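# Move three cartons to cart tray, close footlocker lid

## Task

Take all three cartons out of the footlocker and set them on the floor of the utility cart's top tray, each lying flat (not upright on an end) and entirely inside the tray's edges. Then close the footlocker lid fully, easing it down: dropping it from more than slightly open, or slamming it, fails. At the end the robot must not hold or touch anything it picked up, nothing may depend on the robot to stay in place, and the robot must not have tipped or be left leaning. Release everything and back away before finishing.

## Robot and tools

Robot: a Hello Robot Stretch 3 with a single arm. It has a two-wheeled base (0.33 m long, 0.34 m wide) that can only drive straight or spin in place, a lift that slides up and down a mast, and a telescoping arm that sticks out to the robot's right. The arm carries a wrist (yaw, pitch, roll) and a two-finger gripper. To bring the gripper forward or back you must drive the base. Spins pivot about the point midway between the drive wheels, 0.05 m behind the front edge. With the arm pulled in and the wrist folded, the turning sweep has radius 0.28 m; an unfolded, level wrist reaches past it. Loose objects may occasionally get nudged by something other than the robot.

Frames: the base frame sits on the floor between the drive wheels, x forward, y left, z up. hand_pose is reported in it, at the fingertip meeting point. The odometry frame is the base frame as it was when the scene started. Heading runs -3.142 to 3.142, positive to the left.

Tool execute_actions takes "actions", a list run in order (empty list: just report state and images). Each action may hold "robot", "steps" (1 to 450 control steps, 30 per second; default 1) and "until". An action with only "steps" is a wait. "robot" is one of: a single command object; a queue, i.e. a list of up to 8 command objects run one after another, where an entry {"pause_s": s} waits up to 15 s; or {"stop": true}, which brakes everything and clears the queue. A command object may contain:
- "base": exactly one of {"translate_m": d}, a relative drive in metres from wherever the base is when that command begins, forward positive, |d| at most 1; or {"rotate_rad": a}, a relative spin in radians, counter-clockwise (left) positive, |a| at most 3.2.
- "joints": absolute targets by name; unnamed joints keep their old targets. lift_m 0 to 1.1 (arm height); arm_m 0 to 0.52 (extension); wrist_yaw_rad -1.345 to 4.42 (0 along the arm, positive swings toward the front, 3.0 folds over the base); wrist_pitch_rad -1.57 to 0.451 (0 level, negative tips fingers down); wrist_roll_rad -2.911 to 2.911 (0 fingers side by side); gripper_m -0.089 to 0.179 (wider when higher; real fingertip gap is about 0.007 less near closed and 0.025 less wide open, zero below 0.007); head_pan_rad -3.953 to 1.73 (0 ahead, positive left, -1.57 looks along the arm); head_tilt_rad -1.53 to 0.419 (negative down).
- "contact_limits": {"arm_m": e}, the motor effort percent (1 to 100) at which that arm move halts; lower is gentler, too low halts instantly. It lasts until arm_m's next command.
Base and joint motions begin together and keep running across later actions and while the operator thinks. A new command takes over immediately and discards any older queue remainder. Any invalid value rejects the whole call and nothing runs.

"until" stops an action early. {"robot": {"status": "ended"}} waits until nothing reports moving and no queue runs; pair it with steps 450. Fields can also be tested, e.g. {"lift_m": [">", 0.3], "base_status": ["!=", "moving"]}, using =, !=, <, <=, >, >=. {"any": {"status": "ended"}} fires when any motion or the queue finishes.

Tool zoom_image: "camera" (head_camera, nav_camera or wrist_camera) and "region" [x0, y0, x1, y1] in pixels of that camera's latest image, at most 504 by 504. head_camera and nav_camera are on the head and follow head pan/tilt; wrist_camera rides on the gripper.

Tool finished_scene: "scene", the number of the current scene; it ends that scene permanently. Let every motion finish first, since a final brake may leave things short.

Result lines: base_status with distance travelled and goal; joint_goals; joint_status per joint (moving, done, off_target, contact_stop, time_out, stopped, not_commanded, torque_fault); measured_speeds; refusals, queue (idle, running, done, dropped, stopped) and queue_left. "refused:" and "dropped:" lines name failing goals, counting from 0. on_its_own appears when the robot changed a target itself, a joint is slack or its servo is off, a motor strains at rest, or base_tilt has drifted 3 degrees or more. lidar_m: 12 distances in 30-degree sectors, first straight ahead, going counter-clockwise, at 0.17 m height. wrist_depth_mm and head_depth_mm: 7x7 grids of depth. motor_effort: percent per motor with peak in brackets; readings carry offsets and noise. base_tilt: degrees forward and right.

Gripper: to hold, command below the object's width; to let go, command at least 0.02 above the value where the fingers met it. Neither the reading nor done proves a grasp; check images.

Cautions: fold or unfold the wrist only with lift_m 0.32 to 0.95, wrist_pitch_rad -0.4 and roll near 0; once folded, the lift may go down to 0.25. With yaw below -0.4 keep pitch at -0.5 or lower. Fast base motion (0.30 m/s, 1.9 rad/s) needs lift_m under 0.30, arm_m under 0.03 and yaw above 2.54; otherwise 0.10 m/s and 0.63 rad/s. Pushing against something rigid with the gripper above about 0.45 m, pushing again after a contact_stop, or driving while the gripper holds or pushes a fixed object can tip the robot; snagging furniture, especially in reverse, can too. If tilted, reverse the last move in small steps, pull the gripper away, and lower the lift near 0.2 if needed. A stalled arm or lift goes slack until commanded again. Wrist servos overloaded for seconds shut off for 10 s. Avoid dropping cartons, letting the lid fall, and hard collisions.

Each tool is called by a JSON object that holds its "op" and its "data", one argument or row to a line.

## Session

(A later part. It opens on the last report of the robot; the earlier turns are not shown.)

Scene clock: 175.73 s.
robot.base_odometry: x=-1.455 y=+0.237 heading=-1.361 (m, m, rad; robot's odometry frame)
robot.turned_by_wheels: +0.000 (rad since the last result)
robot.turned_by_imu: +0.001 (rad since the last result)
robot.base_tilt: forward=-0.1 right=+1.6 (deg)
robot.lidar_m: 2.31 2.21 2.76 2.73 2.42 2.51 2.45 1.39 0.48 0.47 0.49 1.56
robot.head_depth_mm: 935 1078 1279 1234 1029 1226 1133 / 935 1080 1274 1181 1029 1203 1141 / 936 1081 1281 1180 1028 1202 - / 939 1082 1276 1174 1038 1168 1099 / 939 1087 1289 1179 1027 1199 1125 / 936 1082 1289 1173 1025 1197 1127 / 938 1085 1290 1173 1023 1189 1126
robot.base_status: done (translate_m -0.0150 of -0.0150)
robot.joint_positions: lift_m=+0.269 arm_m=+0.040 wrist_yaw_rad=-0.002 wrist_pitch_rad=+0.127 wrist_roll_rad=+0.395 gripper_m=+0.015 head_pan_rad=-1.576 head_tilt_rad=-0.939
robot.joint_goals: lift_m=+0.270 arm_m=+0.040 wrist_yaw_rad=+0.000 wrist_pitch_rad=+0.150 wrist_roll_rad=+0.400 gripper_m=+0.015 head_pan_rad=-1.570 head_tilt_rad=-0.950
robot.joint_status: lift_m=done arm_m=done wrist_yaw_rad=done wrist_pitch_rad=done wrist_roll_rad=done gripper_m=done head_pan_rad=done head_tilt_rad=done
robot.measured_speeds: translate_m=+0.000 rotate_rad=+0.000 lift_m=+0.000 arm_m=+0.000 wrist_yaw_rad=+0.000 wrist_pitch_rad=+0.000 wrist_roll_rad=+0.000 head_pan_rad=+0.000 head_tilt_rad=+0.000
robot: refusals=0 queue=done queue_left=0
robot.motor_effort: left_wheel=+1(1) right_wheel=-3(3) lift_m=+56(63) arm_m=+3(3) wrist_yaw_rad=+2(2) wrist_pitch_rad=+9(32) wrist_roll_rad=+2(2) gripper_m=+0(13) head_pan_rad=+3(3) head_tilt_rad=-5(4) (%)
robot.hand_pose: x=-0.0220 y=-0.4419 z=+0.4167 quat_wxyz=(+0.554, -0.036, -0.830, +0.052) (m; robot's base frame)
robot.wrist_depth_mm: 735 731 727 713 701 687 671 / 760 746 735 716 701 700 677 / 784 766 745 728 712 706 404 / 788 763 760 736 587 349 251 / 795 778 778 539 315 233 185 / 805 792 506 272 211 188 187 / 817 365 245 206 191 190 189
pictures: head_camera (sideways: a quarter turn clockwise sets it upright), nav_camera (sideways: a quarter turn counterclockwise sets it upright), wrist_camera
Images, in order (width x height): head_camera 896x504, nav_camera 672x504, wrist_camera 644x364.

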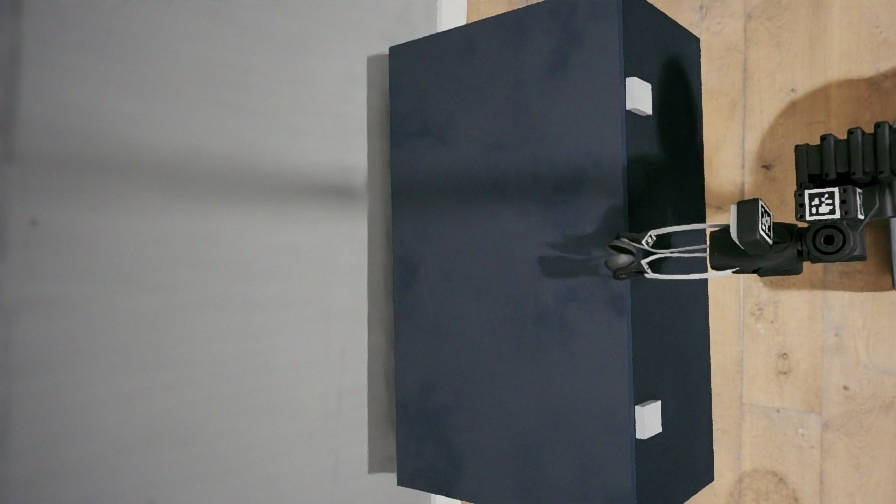

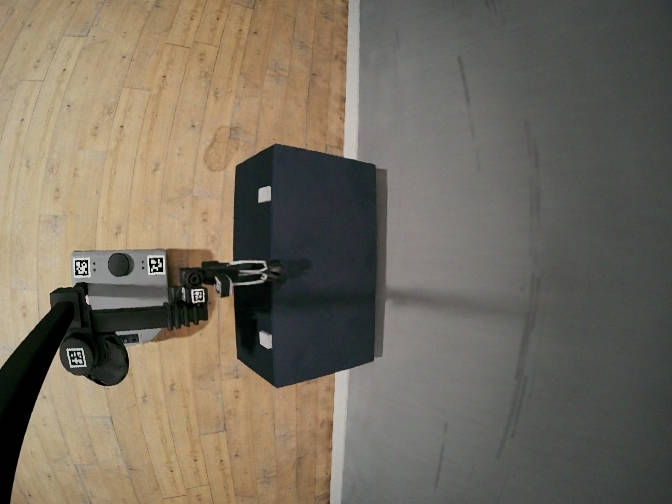

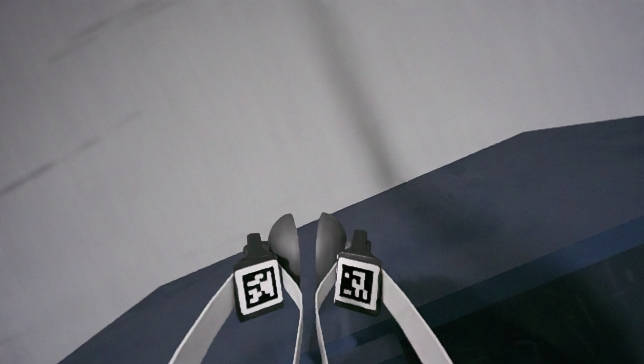

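{"op": "execute_actions", "data": {
  "actions": [
    {"robot":[{"joints":{"wrist_roll_rad":0,"gripper_m":0.066}},{"joints":{"lift_m":0.208}},{"joints":{"gripper_m":0.0}},{"joints":{"lift_m":0.243}}],"steps":250,"until":{"robot":{"status":"ended"}}},
    {"robot":{"joints":{"wrist_roll_rad":0.35}},"steps":60,"until":{"robot":{"status":"ended"}}},
    {"steps":3}
  ]
}}

Scene clock: 204.93 s.
robot.base_odometry: x=-1.455 y=+0.237 heading=-1.361 (m, m, rad; robot's odometry frame)
robot.turned_by_wheels: +0.000 (rad since the last result)
robot.turned_by_imu: +0.002 (rad since the last result)
robot.base_tilt: forward=-0.1 right=+1.6 (deg)
robot.lidar_m: 2.31 2.20 2.77 2.73 2.43 2.51 2.45 1.39 0.48 0.47 0.49 1.57
robot.head_depth_mm: 936 1083 1278 1232 1029 1222 1130 / 938 1079 1280 1182 1032 1200 1131 / 938 1084 1283 1180 1028 1201 1173 / 937 1083 1282 1177 1024 1171 1115 / 938 1084 1284 1176 1028 1198 1129 / 938 1087 1283 1176 1027 1195 1125 / 940 1085 1285 1174 1027 1197 1126
robot.base_status: done (translate_m -0.0150 of -0.0150)
robot.joint_positions: lift_m=+0.242 arm_m=+0.040 wrist_yaw_rad=-0.003 wrist_pitch_rad=+0.127 wrist_roll_rad=+0.345 gripper_m=+0.000 head_pan_rad=-1.576 head_tilt_rad=-0.939
robot.joint_goals: lift_m=+0.243 arm_m=+0.040 wrist_yaw_rad=+0.000 wrist_pitch_rad=+0.150 wrist_roll_rad=+0.350 gripper_m=+0.000 head_pan_rad=-1.570 head_tilt_rad=-0.950
robot.joint_status: lift_m=done arm_m=done wrist_yaw_rad=done wrist_pitch_rad=done wrist_roll_rad=done gripper_m=done head_pan_rad=done head_tilt_rad=done
robot.measured_speeds: translate_m=+0.000 rotate_rad=+0.000 lift_m=+0.000 arm_m=+0.000 wrist_yaw_rad=+0.000 wrist_pitch_rad=+0.000 wrist_roll_rad=+0.000 head_pan_rad=+0.000 head_tilt_rad=+0.000
robot: refusals=0 queue=done queue_left=0
robot.motor_effort: left_wheel=+1(5) right_wheel=-3(16) lift_m=+56(63) arm_m=+3(3) wrist_yaw_rad=+3(68) wrist_pitch_rad=+9(33) wrist_roll_rad=+2(4) gripper_m=-3(92) head_pan_rad=+3(2) head_tilt_rad=-5(5) (%)
robot.hand_pose: x=-0.0221 y=-0.4419 z=+0.3897 quat_wxyz=(+0.574, -0.037, -0.816, +0.051) (m; robot's base frame)
robot.wrist_depth_mm: 742 736 729 710 695 705 673 / 760 751 734 715 709 695 694 / 779 752 751 723 712 703 361 / 764 763 747 744 467 291 209 / 780 762 750 453 244 188 185 / 808 468 327 - 189 188 187 / 351 241 193 184 191 190 189
pictures: head_camera (sideways: a quarter turn clockwise sets it upright), nav_camera (sideways: a quarter turn counterclockwise sets it upright), wrist_camera
Images, in order (width x height): head_camera 896x504, nav_camera 672x504, wrist_camera 644x364.

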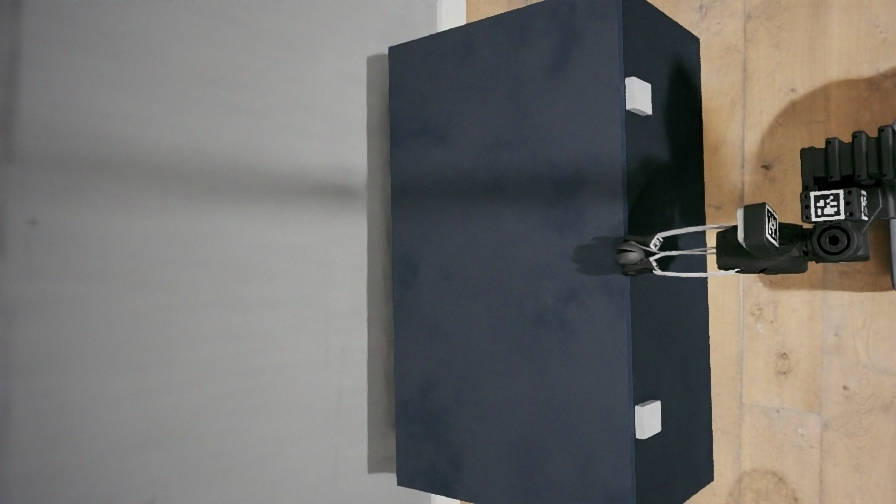

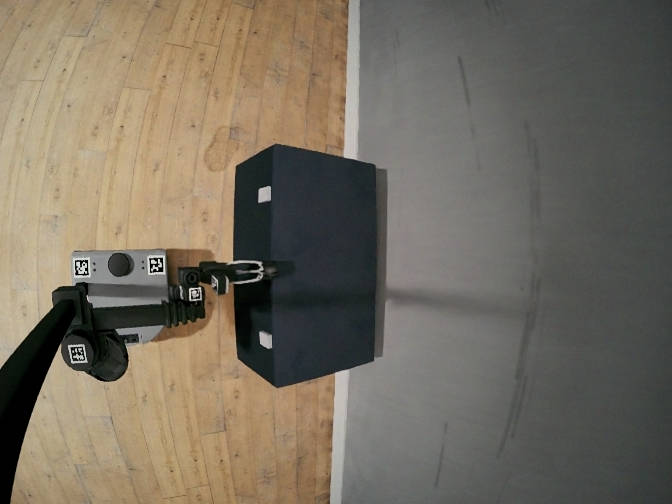

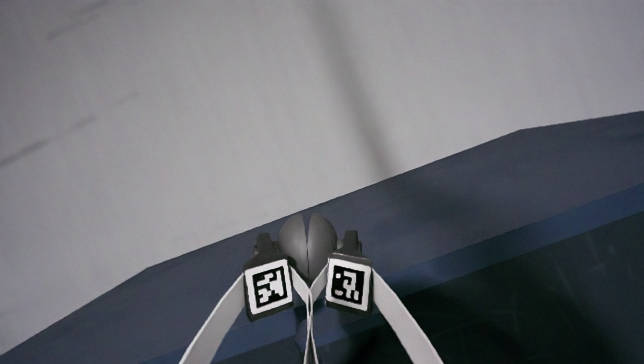

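{"op": "execute_actions", "data": {
  "actions": [
    {"robot":[{"joints":{"wrist_roll_rad":0,"gripper_m":0.07,"lift_m":0.52}},{"joints":{"wrist_pitch_rad":-1.4,"arm_m":0.2}},{"joints":{"arm_m":0.285}},{"joints":{"lift_m":0.49}}],"steps":350,"until":{"robot":{"status":"ended"}}}
  ]
}}

Scene clock: 238.77 s.
robot.base_odometry: x=-1.455 y=+0.237 heading=-1.361 (m, m, rad; robot's odometry frame)
robot.turned_by_wheels: +0.000 (rad since the last result)
robot.turned_by_imu: +0.002 (rad since the last result)
robot.base_tilt: forward=+0.0 right=+1.6 (deg)
robot.lidar_m: 2.31 2.20 2.77 2.73 2.42 2.50 2.45 1.39 0.48 0.47 0.48 1.57
robot.head_depth_mm: 935 1079 1276 1231 1029 1214 1132 / 938 1077 1274 1180 1031 1197 - / 935 1082 1283 1201 1006 1205 1133 / 937 1084 1285 1187 - 1197 1129 / 937 1084 1286 1178 1029 1195 1129 / 938 1086 1281 1174 1024 1192 1125 / 939 1086 1287 1177 1026 1194 1125
robot.base_status: done (translate_m -0.0150 of -0.0150)
robot.joint_positions: lift_m=+0.491 arm_m=+0.285 wrist_yaw_rad=-0.002 wrist_pitch_rad=-1.399 wrist_roll_rad=+0.005 gripper_m=+0.070 head_pan_rad=-1.576 head_tilt_rad=-0.939
robot.joint_goals: lift_m=+0.490 arm_m=+0.285 wrist_yaw_rad=+0.000 wrist_pitch_rad=-1.400 wrist_roll_rad=+0.000 gripper_m=+0.070 head_pan_rad=-1.570 head_tilt_rad=-0.950
robot.joint_status: lift_m=done arm_m=done wrist_yaw_rad=done wrist_pitch_rad=done wrist_roll_rad=done gripper_m=done head_pan_rad=done head_tilt_rad=done
robot.measured_speeds: translate_m=+0.000 rotate_rad=+0.000 lift_m=+0.000 arm_m=+0.000 wrist_yaw_rad=+0.000 wrist_pitch_rad=+0.000 wrist_roll_rad=+0.000 head_pan_rad=+0.000 head_tilt_rad=+0.000
robot: refusals=0 queue=done queue_left=0
robot.motor_effort: left_wheel=+1(1) right_wheel=-3(4) lift_m=+24(57) arm_m=+3(4) wrist_yaw_rad=+2(3) wrist_pitch_rad=-1(9) wrist_roll_rad=-2(3) gripper_m=+0(79) head_pan_rad=+3(3) head_tilt_rad=-4(4) (%)
robot.hand_pose: x=-0.0217 y=-0.4497 z=+0.3726 quat_wxyz=(+0.539, +0.454, -0.542, -0.457) (m; robot's base frame)
robot.wrist_depth_mm: 178 180 183 186 189 192 194 / 178 181 183 185 188 191 195 / 179 180 183 186 189 191 195 / 178 180 184 186 189 192 196 / 504 514 515 195 542 538 550 / 508 518 525 532 - 553 556 / 509 512 524 524 542 546 563
pictures: head_camera (sideways: a quarter turn clockwise sets it upright), nav_camera (sideways: a quarter turn counterclockwise sets it upright), wrist_camera
Images, in order (width x height): head_camera 896x504, nav_camera 672x504, wrist_camera 644x364.

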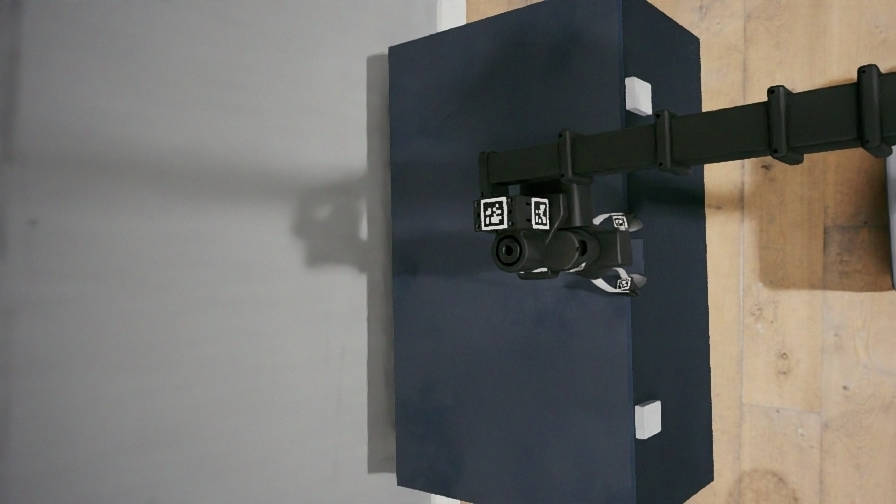

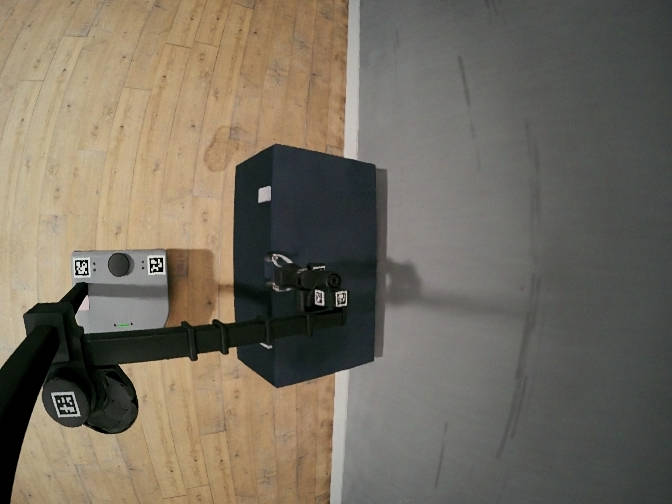

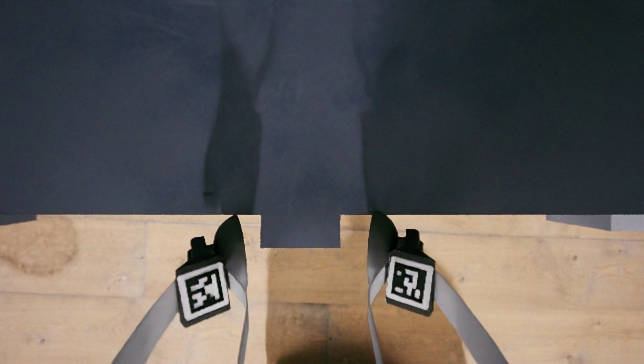

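{"op": "execute_actions", "data": {
  "actions": [
    {"robot":[{"joints":{"arm_m":0.283,"lift_m":0.458}},{"joints":{"gripper_m":0.015}},{"joints":{"lift_m":0.478}}],"steps":350,"until":{"robot":{"status":"ended"}}}
  ]
}}

Scene clock: 249.83 s.
robot.base_odometry: x=-1.455 y=+0.237 heading=-1.361 (m, m, rad; robot's odometry frame)
robot.turned_by_wheels: +0.000 (rad since the last result)
robot.turned_by_imu: +0.002 (rad since the last result)
robot.base_tilt: forward=-0.1 right=+1.6 (deg)
robot.lidar_m: 2.31 2.20 2.77 2.72 2.43 2.50 2.45 1.39 0.48 0.47 0.49 1.56
robot.head_depth_mm: 936 1081 1278 1234 1032 1218 1132 / 936 1079 1274 1181 1033 1205 - / 934 1086 1282 1191 - 1201 1129 / 936 1080 1282 1179 - 1197 1130 / 941 1086 1288 1177 1026 1197 1126 / 940 1086 1286 1176 1028 1194 1126 / 940 1082 1287 1176 1024 1195 1127
robot.base_status: done (translate_m -0.0150 of -0.0150)
robot.joint_positions: lift_m=+0.477 arm_m=+0.283 wrist_yaw_rad=-0.001 wrist_pitch_rad=-1.410 wrist_roll_rad=+0.005 gripper_m=+0.015 head_pan_rad=-1.576 head_tilt_rad=-0.939
robot.joint_goals: lift_m=+0.478 arm_m=+0.283 wrist_yaw_rad=+0.000 wrist_pitch_rad=-1.400 wrist_roll_rad=+0.000 gripper_m=+0.015 head_pan_rad=-1.570 head_tilt_rad=-0.950
robot.joint_status: lift_m=done arm_m=done wrist_yaw_rad=done wrist_pitch_rad=done wrist_roll_rad=done gripper_m=done head_pan_rad=done head_tilt_rad=done
robot.measured_speeds: translate_m=+0.000 rotate_rad=+0.000 lift_m=+0.000 arm_m=+0.000 wrist_yaw_rad=+0.000 wrist_pitch_rad=+0.000 wrist_roll_rad=+0.000 head_pan_rad=+0.000 head_tilt_rad=+0.000
robot: refusals=0 queue=done queue_left=0
robot.motor_effort: left_wheel=+3(3) right_wheel=-12(12) lift_m=+55(61) arm_m=-2(3) wrist_yaw_rad=+1(2) wrist_pitch_rad=+4(5) wrist_roll_rad=-2(2) gripper_m=-11(88) head_pan_rad=+3(3) head_tilt_rad=-5(5) (%)
robot.hand_pose: x=-0.0216 y=-0.4455 z=+0.3594 quat_wxyz=(+0.537, +0.457, -0.540, -0.460) (m; robot's base frame)
robot.wrist_depth_mm: 164 166 169 171 174 177 179 / 165 166 169 172 174 177 180 / 165 167 169 172 175 178 180 / 165 168 170 173 175 178 181 / 491 503 506 182 527 537 546 / 500 504 - 523 532 538 547 / 496 505 509 525 526 540 544
pictures: head_camera (sideways: a quarter turn clockwise sets it upright), nav_camera (sideways: a quarter turn counterclockwise sets it upright), wrist_camera
Images, in order (width x height): head_camera 896x504, nav_camera 672x504, wrist_camera 644x364.

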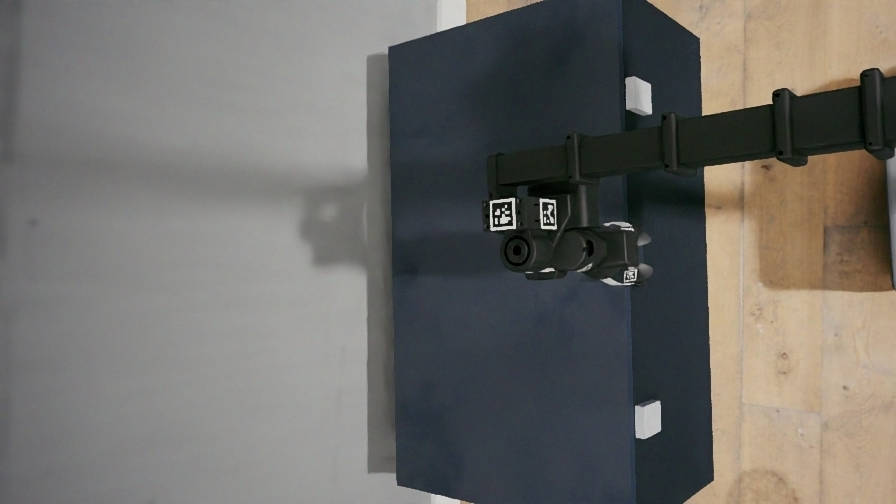

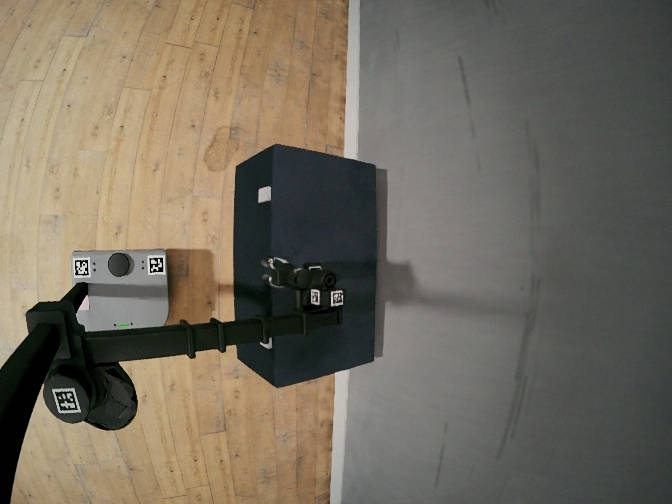

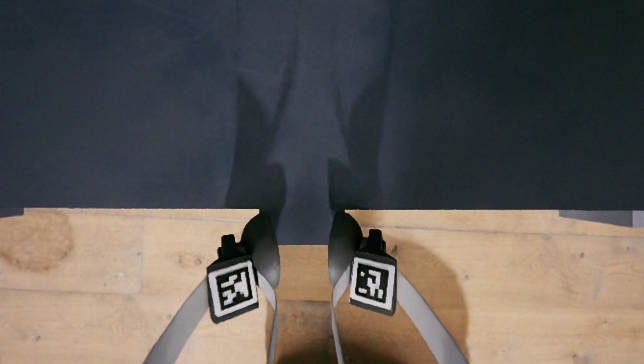

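{"op": "execute_actions", "data": {
  "actions": [
    {"robot":[{"joints":{"gripper_m":0.07}},{"joints":{"lift_m":0.5,"arm_m":0.0},"base":{"translate_m":0.1}},{"joints":{"wrist_pitch_rad":0.15,"lift_m":0.194,"gripper_m":0.0}},{"joints":{"arm_m":0.04}},{"joints":{"arm_m":0.075},"contact_limits":{"arm_m":20}}],"steps":450,"until":{"robot":{"status":"ended"}}}
  ]
}}

Scene clock: 268.33 s.
robot.base_odometry: x=-1.434 y=+0.139 heading=-1.361 (m, m, rad; robot's odometry frame)
robot.turned_by_wheels: +0.000 (rad since the last result)
robot.turned_by_imu: +0.002 (rad since the last result)
robot.base_tilt: forward=+0.0 right=+1.6 (deg)
robot.lidar_m: 2.21 2.11 2.77 2.71 2.49 2.61 2.55 0.68 0.51 0.49 0.52 1.57
robot.head_depth_mm: 942 1088 1284 1183 1050 1219 1134 / 944 1089 1285 1182 1050 1221 1129 / 943 1094 1292 1178 1053 1218 - / 943 1091 1293 1175 1049 1207 1113 / 944 1089 1290 1176 1044 1216 1130 / 947 1092 1290 1177 1045 1216 1126 / 943 1093 1295 1528 1368 1251 1126
robot.base_status: done (translate_m +0.1000 of +0.1000)
robot.joint_positions: lift_m=+0.195 arm_m=+0.074 wrist_yaw_rad=+0.005 wrist_pitch_rad=+0.129 wrist_roll_rad=+0.004 gripper_m=+0.000 head_pan_rad=-1.576 head_tilt_rad=-0.939
robot.joint_goals: lift_m=+0.194 arm_m=+0.075 wrist_yaw_rad=+0.000 wrist_pitch_rad=+0.150 wrist_roll_rad=+0.000 gripper_m=+0.000 head_pan_rad=-1.570 head_tilt_rad=-0.950
robot.joint_status: lift_m=done arm_m=done wrist_yaw_rad=done wrist_pitch_rad=done wrist_roll_rad=done gripper_m=done head_pan_rad=done head_tilt_rad=done
robot.measured_speeds: translate_m=+0.000 rotate_rad=+0.000 lift_m=+0.000 arm_m=+0.000 wrist_yaw_rad=+0.000 wrist_pitch_rad=+0.000 wrist_roll_rad=+0.000 head_pan_rad=+0.000 head_tilt_rad=+0.000
robot: refusals=0 queue=done queue_left=0
robot.motor_effort: left_wheel=+0(5) right_wheel=-3(12) lift_m=+24(52) arm_m=+11(16) wrist_yaw_rad=-6(5) wrist_pitch_rad=+9(9) wrist_roll_rad=-1(2) gripper_m=-3(80) head_pan_rad=+3(3) head_tilt_rad=-5(6) (%)
robot.contact_limits: arm_m 20 (drawing in: default 20, maximum 32; extending or still: default 26, maximum 43)
robot.hand_pose: x=-0.0201 y=-0.4760 z=+0.3423 quat_wxyz=(+0.705, -0.043, -0.707, +0.047) (m; robot's base frame)
robot.wrist_depth_mm: 726 708 699 700 698 679 684 / 725 726 704 721 697 697 682 / 731 720 719 712 703 706 684 / 743 717 722 704 564 509 469 / 186 185 185 199 184 183 182 / 173 186 186 - 185 184 184 / 175 188 188 187 186 187 186
pictures: head_camera (sideways: a quarter turn clockwise sets it upright), nav_camera (sideways: a quarter turn counterclockwise sets it upright), wrist_camera
Images, in order (width x height): head_camera 896x504, nav_camera 672x504, wrist_camera 644x364.

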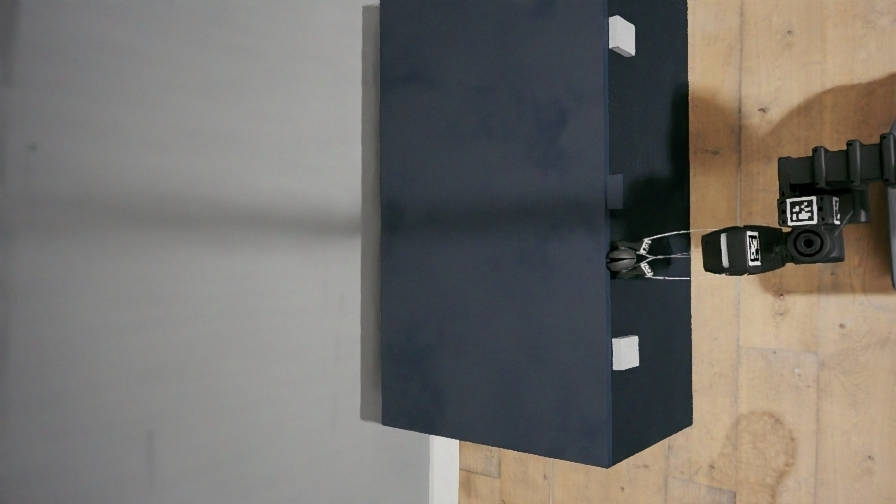

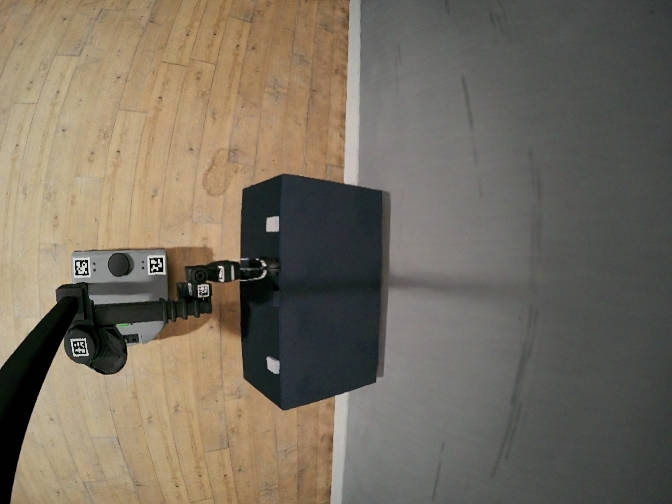

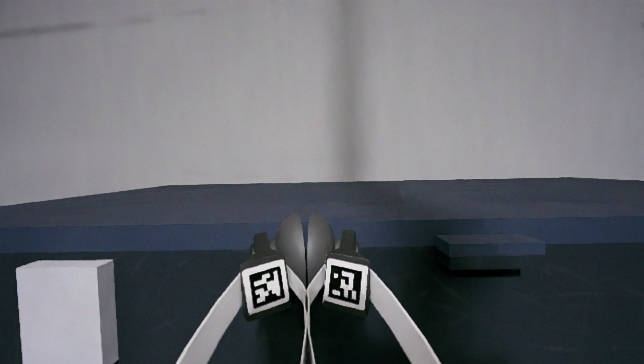

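{"op": "execute_actions", "data": {
  "actions": [
    {"robot":{"joints":{"lift_m":0.22}},"steps":100,"until":{"robot":{"status":"ended"}}},
    {"steps":3}
  ]
}}

Scene clock: 274.87 s.
robot.base_odometry: x=-1.434 y=+0.139 heading=-1.361 (m, m, rad; robot's odometry frame)
robot.turned_by_wheels: +0.000 (rad since the last result)
robot.turned_by_imu: +0.001 (rad since the last result)
robot.base_tilt: forward=-0.1 right=+1.6 (deg)
robot.lidar_m: 2.21 2.11 2.76 2.72 2.49 2.61 2.55 0.68 0.51 0.49 0.52 1.57
robot.head_depth_mm: 941 1090 1289 1178 1044 1220 1130 / 941 1087 1286 1179 1042 1224 1132 / 940 1089 1289 1178 1044 1218 - / 942 1086 1292 1176 1043 1206 1113 / 944 1089 1295 1172 1038 1217 1128 / 945 1089 1294 1168 1038 1213 1124 / 945 1091 1293 1537 1360 1255 1127
robot.base_status: done (translate_m +0.1000 of +0.1000)
robot.joint_positions: lift_m=+0.219 arm_m=+0.074 wrist_yaw_rad=+0.005 wrist_pitch_rad=+0.066 wrist_roll_rad=+0.004 gripper_m=+0.000 head_pan_rad=-1.576 head_tilt_rad=-0.939
robot.joint_goals: lift_m=+0.220 arm_m=+0.075 wrist_yaw_rad=+0.000 wrist_pitch_rad=+0.150 wrist_roll_rad=+0.000 gripper_m=+0.000 head_pan_rad=-1.570 head_tilt_rad=-0.950
robot.joint_status: lift_m=done arm_m=done wrist_yaw_rad=done wrist_pitch_rad=done wrist_roll_rad=done gripper_m=done head_pan_rad=done head_tilt_rad=done
robot.measured_speeds: translate_m=+0.000 rotate_rad=+0.000 lift_m=+0.000 arm_m=+0.000 wrist_yaw_rad=+0.000 wrist_pitch_rad=+0.000 wrist_roll_rad=+0.000 head_pan_rad=+0.000 head_tilt_rad=+0.000
robot: refusals=0 queue=done queue_left=0
robot.on_its_own: wrist_pitch_rad is at rest, and its effort (+34) is outside its rest range (-20 to +32)
robot.motor_effort: left_wheel=+0(0) right_wheel=-3(3) lift_m=+61(59) arm_m=+10(11) wrist_yaw_rad=-6(6) wrist_pitch_rad=+34(35) wrist_roll_rad=-1(2) gripper_m=-3(3) head_pan_rad=+3(3) head_tilt_rad=-5(5) (%)
robot.contact_limits: arm_m 20 (drawing in: default 20, maximum 32; extending or still: default 26, maximum 43)
robot.hand_pose: x=-0.0201 y=-0.4762 z=+0.3509 quat_wxyz=(+0.706, -0.021, -0.708, +0.025) (m; robot's base frame)
robot.wrist_depth_mm: 692 677 683 679 662 660 662 / 702 700 705 691 677 677 677 / 727 723 714 691 692 687 690 / 731 449 424 408 392 377 364 / 195 192 189 191 183 183 183 / 175 187 187 - 186 186 187 / 179 191 192 191 191 189 190
pictures: head_camera (sideways: a quarter turn clockwise sets it upright), nav_camera (sideways: a quarter turn counterclockwise sets it upright), wrist_camera
Images, in order (width x height): head_camera 896x504, nav_camera 672x504, wrist_camera 644x364.

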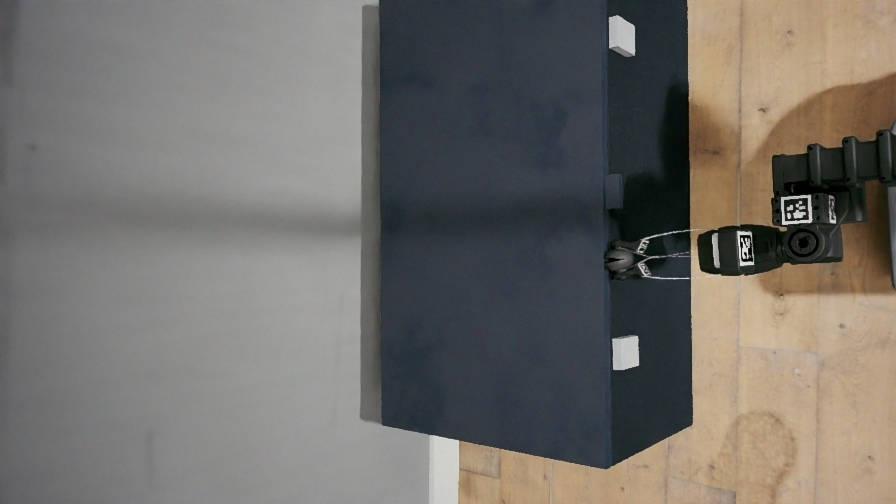

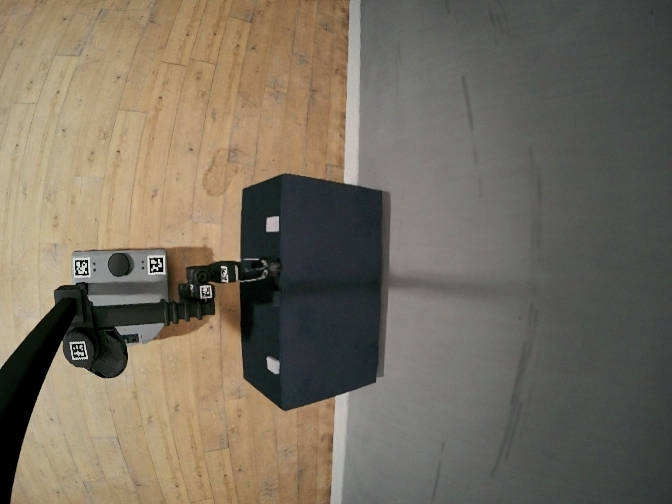

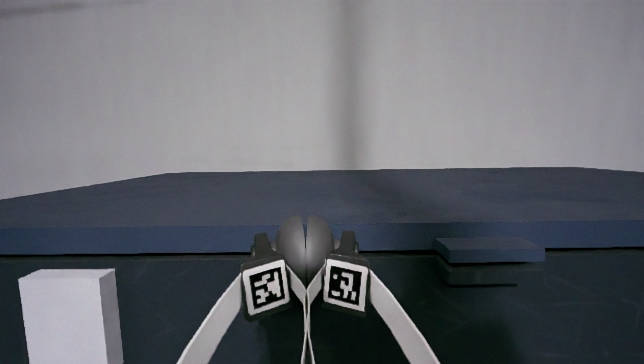

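{"op": "execute_actions", "data": {
  "actions": [
    {"robot":{"joints":{"wrist_pitch_rad":0.25,"arm_m":0.078}},"steps":40,"until":{"robot":{"status":"ended"}}},
    {"robot":{"joints":{"wrist_pitch_rad":0.33,"arm_m":0.083}},"steps":40,"until":{"robot":{"status":"ended"}}},
    {"robot":{"joints":{"wrist_pitch_rad":0.41,"arm_m":0.09}},"steps":40,"until":{"robot":{"status":"ended"}}},
    {"steps":3}
  ]
}}

Scene clock: 290.20 s.
robot.base_odometry: x=-1.434 y=+0.139 heading=-1.361 (m, m, rad; robot's odometry frame)
robot.turned_by_wheels: +0.000 (rad since the last result)
robot.turned_by_imu: +0.001 (rad since the last result)
robot.base_tilt: forward=-0.1 right=+1.7 (deg)
robot.lidar_m: 2.21 2.12 2.77 2.71 2.48 2.61 2.55 0.68 0.51 0.50 0.52 1.57
robot.head_depth_mm: 939 1083 1285 1182 1054 1218 1134 / 941 1085 1286 1180 1046 1215 1131 / 941 1087 1287 1181 1047 1217 - / 946 1089 1295 1177 1064 1187 1113 / 944 1091 1296 1176 1043 1215 1129 / 944 1094 1303 1174 1044 1213 1127 / 945 1092 1297 1538 1361 1255 1127
robot.base_status: done (translate_m +0.1000 of +0.1000)
robot.joint_positions: lift_m=+0.219 arm_m=+0.090 wrist_yaw_rad=+0.003 wrist_pitch_rad=+0.388 wrist_roll_rad=+0.004 gripper_m=+0.000 head_pan_rad=-1.576 head_tilt_rad=-0.939
robot.joint_goals: lift_m=+0.220 arm_m=+0.090 wrist_yaw_rad=+0.000 wrist_pitch_rad=+0.410 wrist_roll_rad=+0.000 gripper_m=+0.000 head_pan_rad=-1.570 head_tilt_rad=-0.950
robot.joint_status: lift_m=done arm_m=done wrist_yaw_rad=done wrist_pitch_rad=done wrist_roll_rad=done gripper_m=done head_pan_rad=done head_tilt_rad=done
robot.measured_speeds: translate_m=+0.000 rotate_rad=+0.000 lift_m=+0.000 arm_m=+0.000 wrist_yaw_rad=+0.000 wrist_pitch_rad=+0.000 wrist_roll_rad=+0.000 head_pan_rad=+0.000 head_tilt_rad=+0.000
robot: refusals=0 queue=done queue_left=0
robot.motor_effort: left_wheel=+0(0) right_wheel=-3(3) lift_m=+57(61) arm_m=+3(14) wrist_yaw_rad=-3(7) wrist_pitch_rad=+9(41) wrist_roll_rad=-2(1) gripper_m=-3(3) head_pan_rad=+3(3) head_tilt_rad=-5(5) (%)
robot.hand_pose: x=-0.0207 y=-0.4810 z=+0.4327 quat_wxyz=(+0.693, -0.135, -0.695, +0.137) (m; robot's base frame)
robot.wrist_depth_mm: 848 817 843 800 803 796 784 / 817 816 800 772 786 775 753 / 789 773 762 762 735 749 723 / 744 732 740 733 714 711 717 / 725 715 706 709 704 693 685 / 704 705 698 - 690 668 564 / 318 310 298 288 278 270 259
pictures: head_camera (sideways: a quarter turn clockwise sets it upright), nav_camera (sideways: a quarter turn counterclockwise sets it upright), wrist_camera
Images, in order (width x height): head_camera 896x504, nav_camera 672x504, wrist_camera 644x364.

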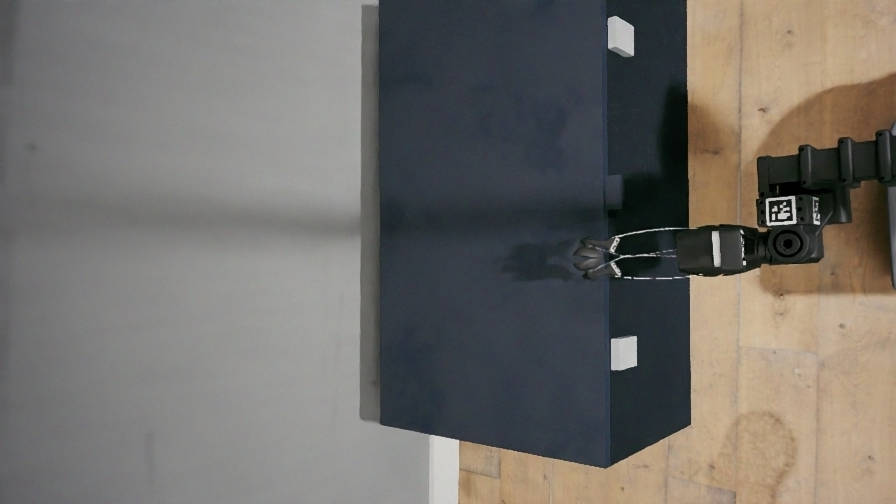

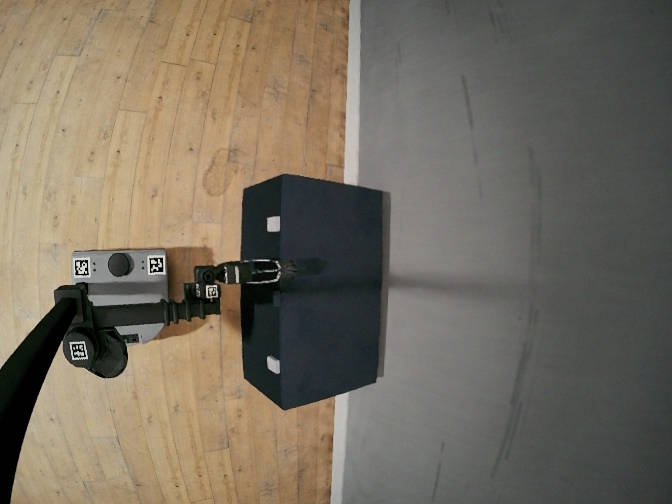

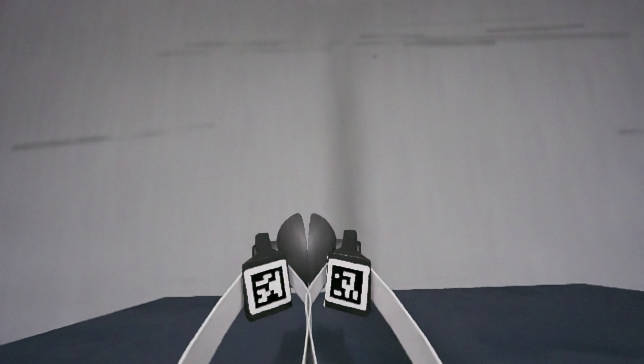

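{"op": "execute_actions", "data": {
  "actions": [
    {"robot":[{"joints":{"arm_m":0.03}},{"joints":{"wrist_pitch_rad":-0.485,"lift_m":0.3485,"arm_m":0.09}},{"joints":{"arm_m":0.126}}],"steps":200,"until":{"robot":{"status":"ended"}}}
  ]
}}

Scene clock: 371.73 s.
robot.base_odometry: x=-1.434 y=+0.139 heading=-1.361 (m, m, rad; robot's odometry frame)
robot.turned_by_wheels: +0.000 (rad since the last result)
robot.turned_by_imu: +0.002 (rad since the last result)
robot.base_tilt: forward=-0.1 right=+1.6 (deg)
robot.lidar_m: 2.21 2.11 2.76 2.72 2.49 2.60 2.54 0.68 0.51 0.50 0.52 1.57
robot.head_depth_mm: 940 1087 1286 1185 1051 1218 1135 / 939 1091 1284 1181 1048 1217 1132 / 944 1090 1291 1180 1049 1190 1129 / 943 1089 1288 1176 1049 1199 1130 / 945 1090 1293 1176 1046 1218 1128 / 947 1091 1290 1175 1046 1216 1131 / 947 1090 1291 1536 1363 1256 1129
robot.base_status: done (translate_m +0.1000 of +0.1000)
robot.joint_positions: lift_m=+0.348 arm_m=+0.125 wrist_yaw_rad=+0.001 wrist_pitch_rad=-0.521 wrist_roll_rad=+0.004 gripper_m=+0.000 head_pan_rad=-1.576 head_tilt_rad=-0.939
robot.joint_goals: lift_m=+0.348 arm_m=+0.126 wrist_yaw_rad=+0.000 wrist_pitch_rad=-0.485 wrist_roll_rad=+0.000 gripper_m=+0.000 head_pan_rad=-1.570 head_tilt_rad=-0.950
robot.joint_status: lift_m=done arm_m=done wrist_yaw_rad=done wrist_pitch_rad=done wrist_roll_rad=done gripper_m=done head_pan_rad=done head_tilt_rad=done
robot.measured_speeds: translate_m=+0.000 rotate_rad=+0.000 lift_m=+0.000 arm_m=+0.000 wrist_yaw_rad=+0.000 wrist_pitch_rad=+0.000 wrist_roll_rad=+0.000 head_pan_rad=+0.000 head_tilt_rad=+0.000
robot: refusals=0 queue=done queue_left=0
robot.motor_effort: left_wheel=-1(0) right_wheel=+0(4) lift_m=+47(57) arm_m=+11(11) wrist_yaw_rad=-1(2) wrist_pitch_rad=+15(16) wrist_roll_rad=-1(1) gripper_m=-2(2) head_pan_rad=+3(3) head_tilt_rad=-4(5) (%)
robot.hand_pose: x=-0.0214 y=-0.4800 z=+0.3385 quat_wxyz=(+0.682, +0.182, -0.684, -0.183) (m; robot's base frame)
robot.wrist_depth_mm: 601 426 432 436 448 454 468 / 293 297 300 300 305 309 316 / 226 228 230 230 232 234 237 / 183 184 185 185 188 188 190 / 176 186 185 180 179 173 185 / 204 212 216 - 219 220 219 / 273 273 271 271 271 269 270
pictures: head_camera (sideways: a quarter turn clockwise sets it upright), nav_camera (sideways: a quarter turn counterclockwise sets it upright), wrist_camera
Images, in order (width x height): head_camera 896x504, nav_camera 672x504, wrist_camera 644x364.

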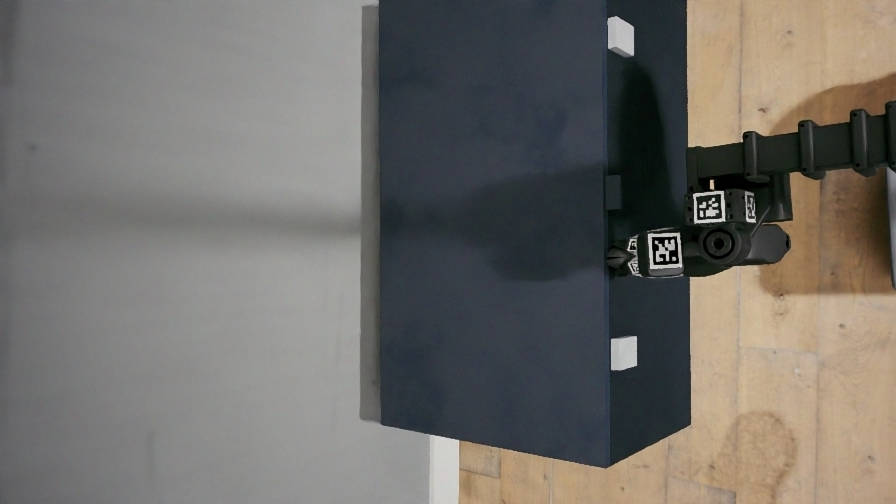

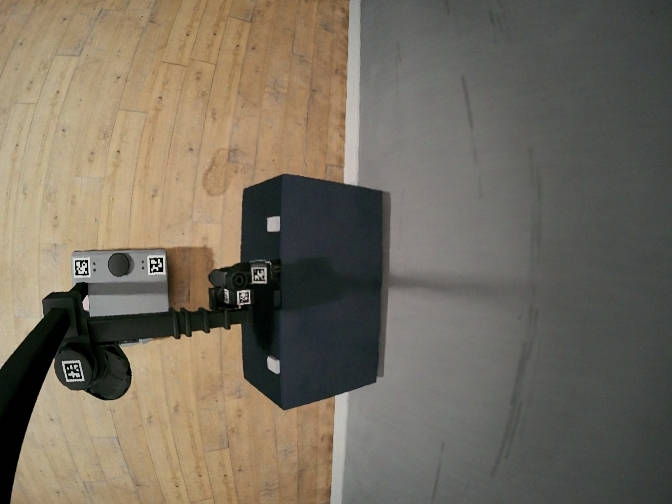

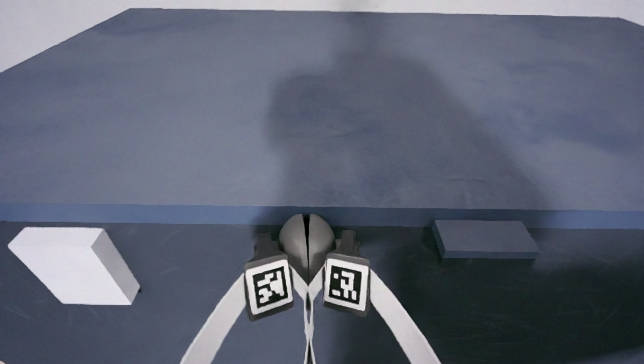

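{"op": "execute_actions", "data": {
  "actions": [
    {"robot":{"joints":{"wrist_pitch_rad":-0.41,"arm_m":0.124}},"steps":20,"until":{"robot":{"status":"ended"}}},
    {"robot":{"joints":{"wrist_pitch_rad":-0.33,"arm_m":0.115,"lift_m":0.338}},"steps":25,"until":{"robot":{"status":"ended"}}},
    {"robot":{"joints":{"wrist_pitch_rad":-0.265,"arm_m":0.1075,"lift_m":0.3235}},"steps":25,"until":{"robot":{"status":"ended"}}},
    {"robot":{"joints":{"wrist_pitch_rad":-0.198,"arm_m":0.101,"lift_m":0.309}},"steps":25,"until":{"robot":{"status":"ended"}}},
    {"steps":3}
  ]
}}

Scene clock: 386.97 s.
robot.base_odometry: x=-1.434 y=+0.139 heading=-1.361 (m, m, rad; robot's odometry frame)
robot.turned_by_wheels: +0.000 (rad since the last result)
robot.turned_by_imu: +0.001 (rad since the last result)
robot.base_tilt: forward=+0.0 right=+1.6 (deg)
robot.lidar_m: 2.21 2.12 2.77 2.71 2.49 2.60 2.55 0.68 0.51 0.50 0.52 1.57
robot.head_depth_mm: 940 1084 1289 1177 1050 1222 1130 / 941 1084 1283 1178 1048 1220 1130 / 944 1087 1290 1183 1048 1238 1112 / 946 1089 1291 1177 1044 1196 1114 / 941 1089 1291 1177 1047 1218 1127 / 942 1090 1287 1175 1042 1217 1127 / 945 1090 1300 1537 1364 1252 1124
robot.base_status: done (translate_m +0.1000 of +0.1000)
robot.joint_positions: lift_m=+0.309 arm_m=+0.101 wrist_yaw_rad=+0.000 wrist_pitch_rad=-0.327 wrist_roll_rad=+0.004 gripper_m=+0.000 head_pan_rad=-1.576 head_tilt_rad=-0.939
robot.joint_goals: lift_m=+0.309 arm_m=+0.101 wrist_yaw_rad=+0.000 wrist_pitch_rad=-0.198 wrist_roll_rad=+0.000 gripper_m=+0.000 head_pan_rad=-1.570 head_tilt_rad=-0.950
robot.joint_status: lift_m=done arm_m=done wrist_yaw_rad=done wrist_pitch_rad=off_target wrist_roll_rad=done gripper_m=done head_pan_rad=done head_tilt_rad=done
robot.measured_speeds: translate_m=+0.000 rotate_rad=+0.000 lift_m=+0.000 arm_m=+0.000 wrist_yaw_rad=+0.000 wrist_pitch_rad=+0.000 wrist_roll_rad=+0.000 head_pan_rad=+0.000 head_tilt_rad=+0.000
robot: refusals=0 queue=dropped queue_left=0
robot.on_its_own: wrist_pitch_rad is at rest, and its effort (+53) is outside its rest range (-20 to +32)
robot.motor_effort: left_wheel=+0(1) right_wheel=-1(0) lift_m=+28(45) arm_m=+4(11) wrist_yaw_rad=+0(1) wrist_pitch_rad=+53(59) wrist_roll_rad=-1(1) gripper_m=-2(2) head_pan_rad=+3(3) head_tilt_rad=-6(5) (%)
robot.hand_pose: x=-0.0214 y=-0.4804 z=+0.3429 quat_wxyz=(+0.697, +0.115, -0.699, -0.116) (m; robot's base frame)
robot.wrist_depth_mm: 632 615 610 599 606 619 600 / 665 475 477 485 487 487 501 / 281 282 282 284 285 288 288 / 200 200 202 203 203 203 204 / 180 183 183 180 179 176 182 / 184 199 204 - 204 203 203 / 229 229 230 229 228 227 228
pictures: head_camera (sideways: a quarter turn clockwise sets it upright), nav_camera (sideways: a quarter turn counterclockwise sets it upright), wrist_camera
replaced: robot.wrist_pitch_rad: its motion had ended off_target
replaced: robot.wrist_pitch_rad: its motion had ended off_target
replaced: robot.wrist_pitch_rad: its motion had ended off_target
Images, in order (width x height): head_camera 896x504, nav_camera 672x504, wrist_camera 644x364.

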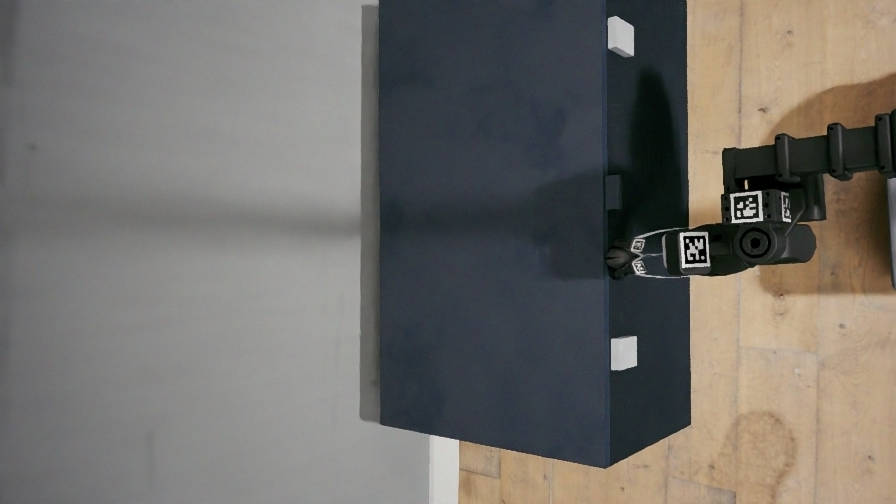

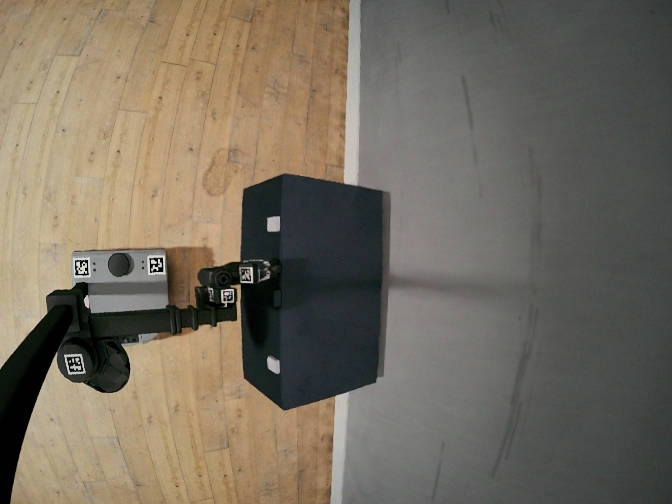

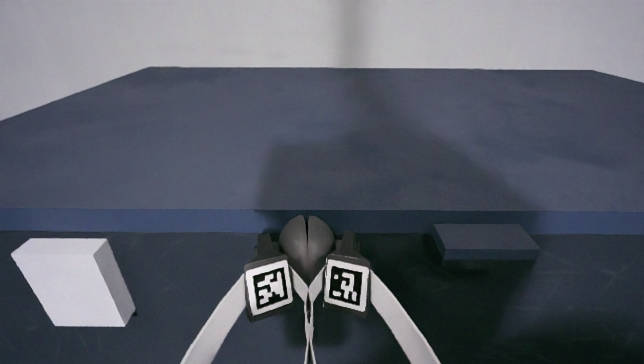

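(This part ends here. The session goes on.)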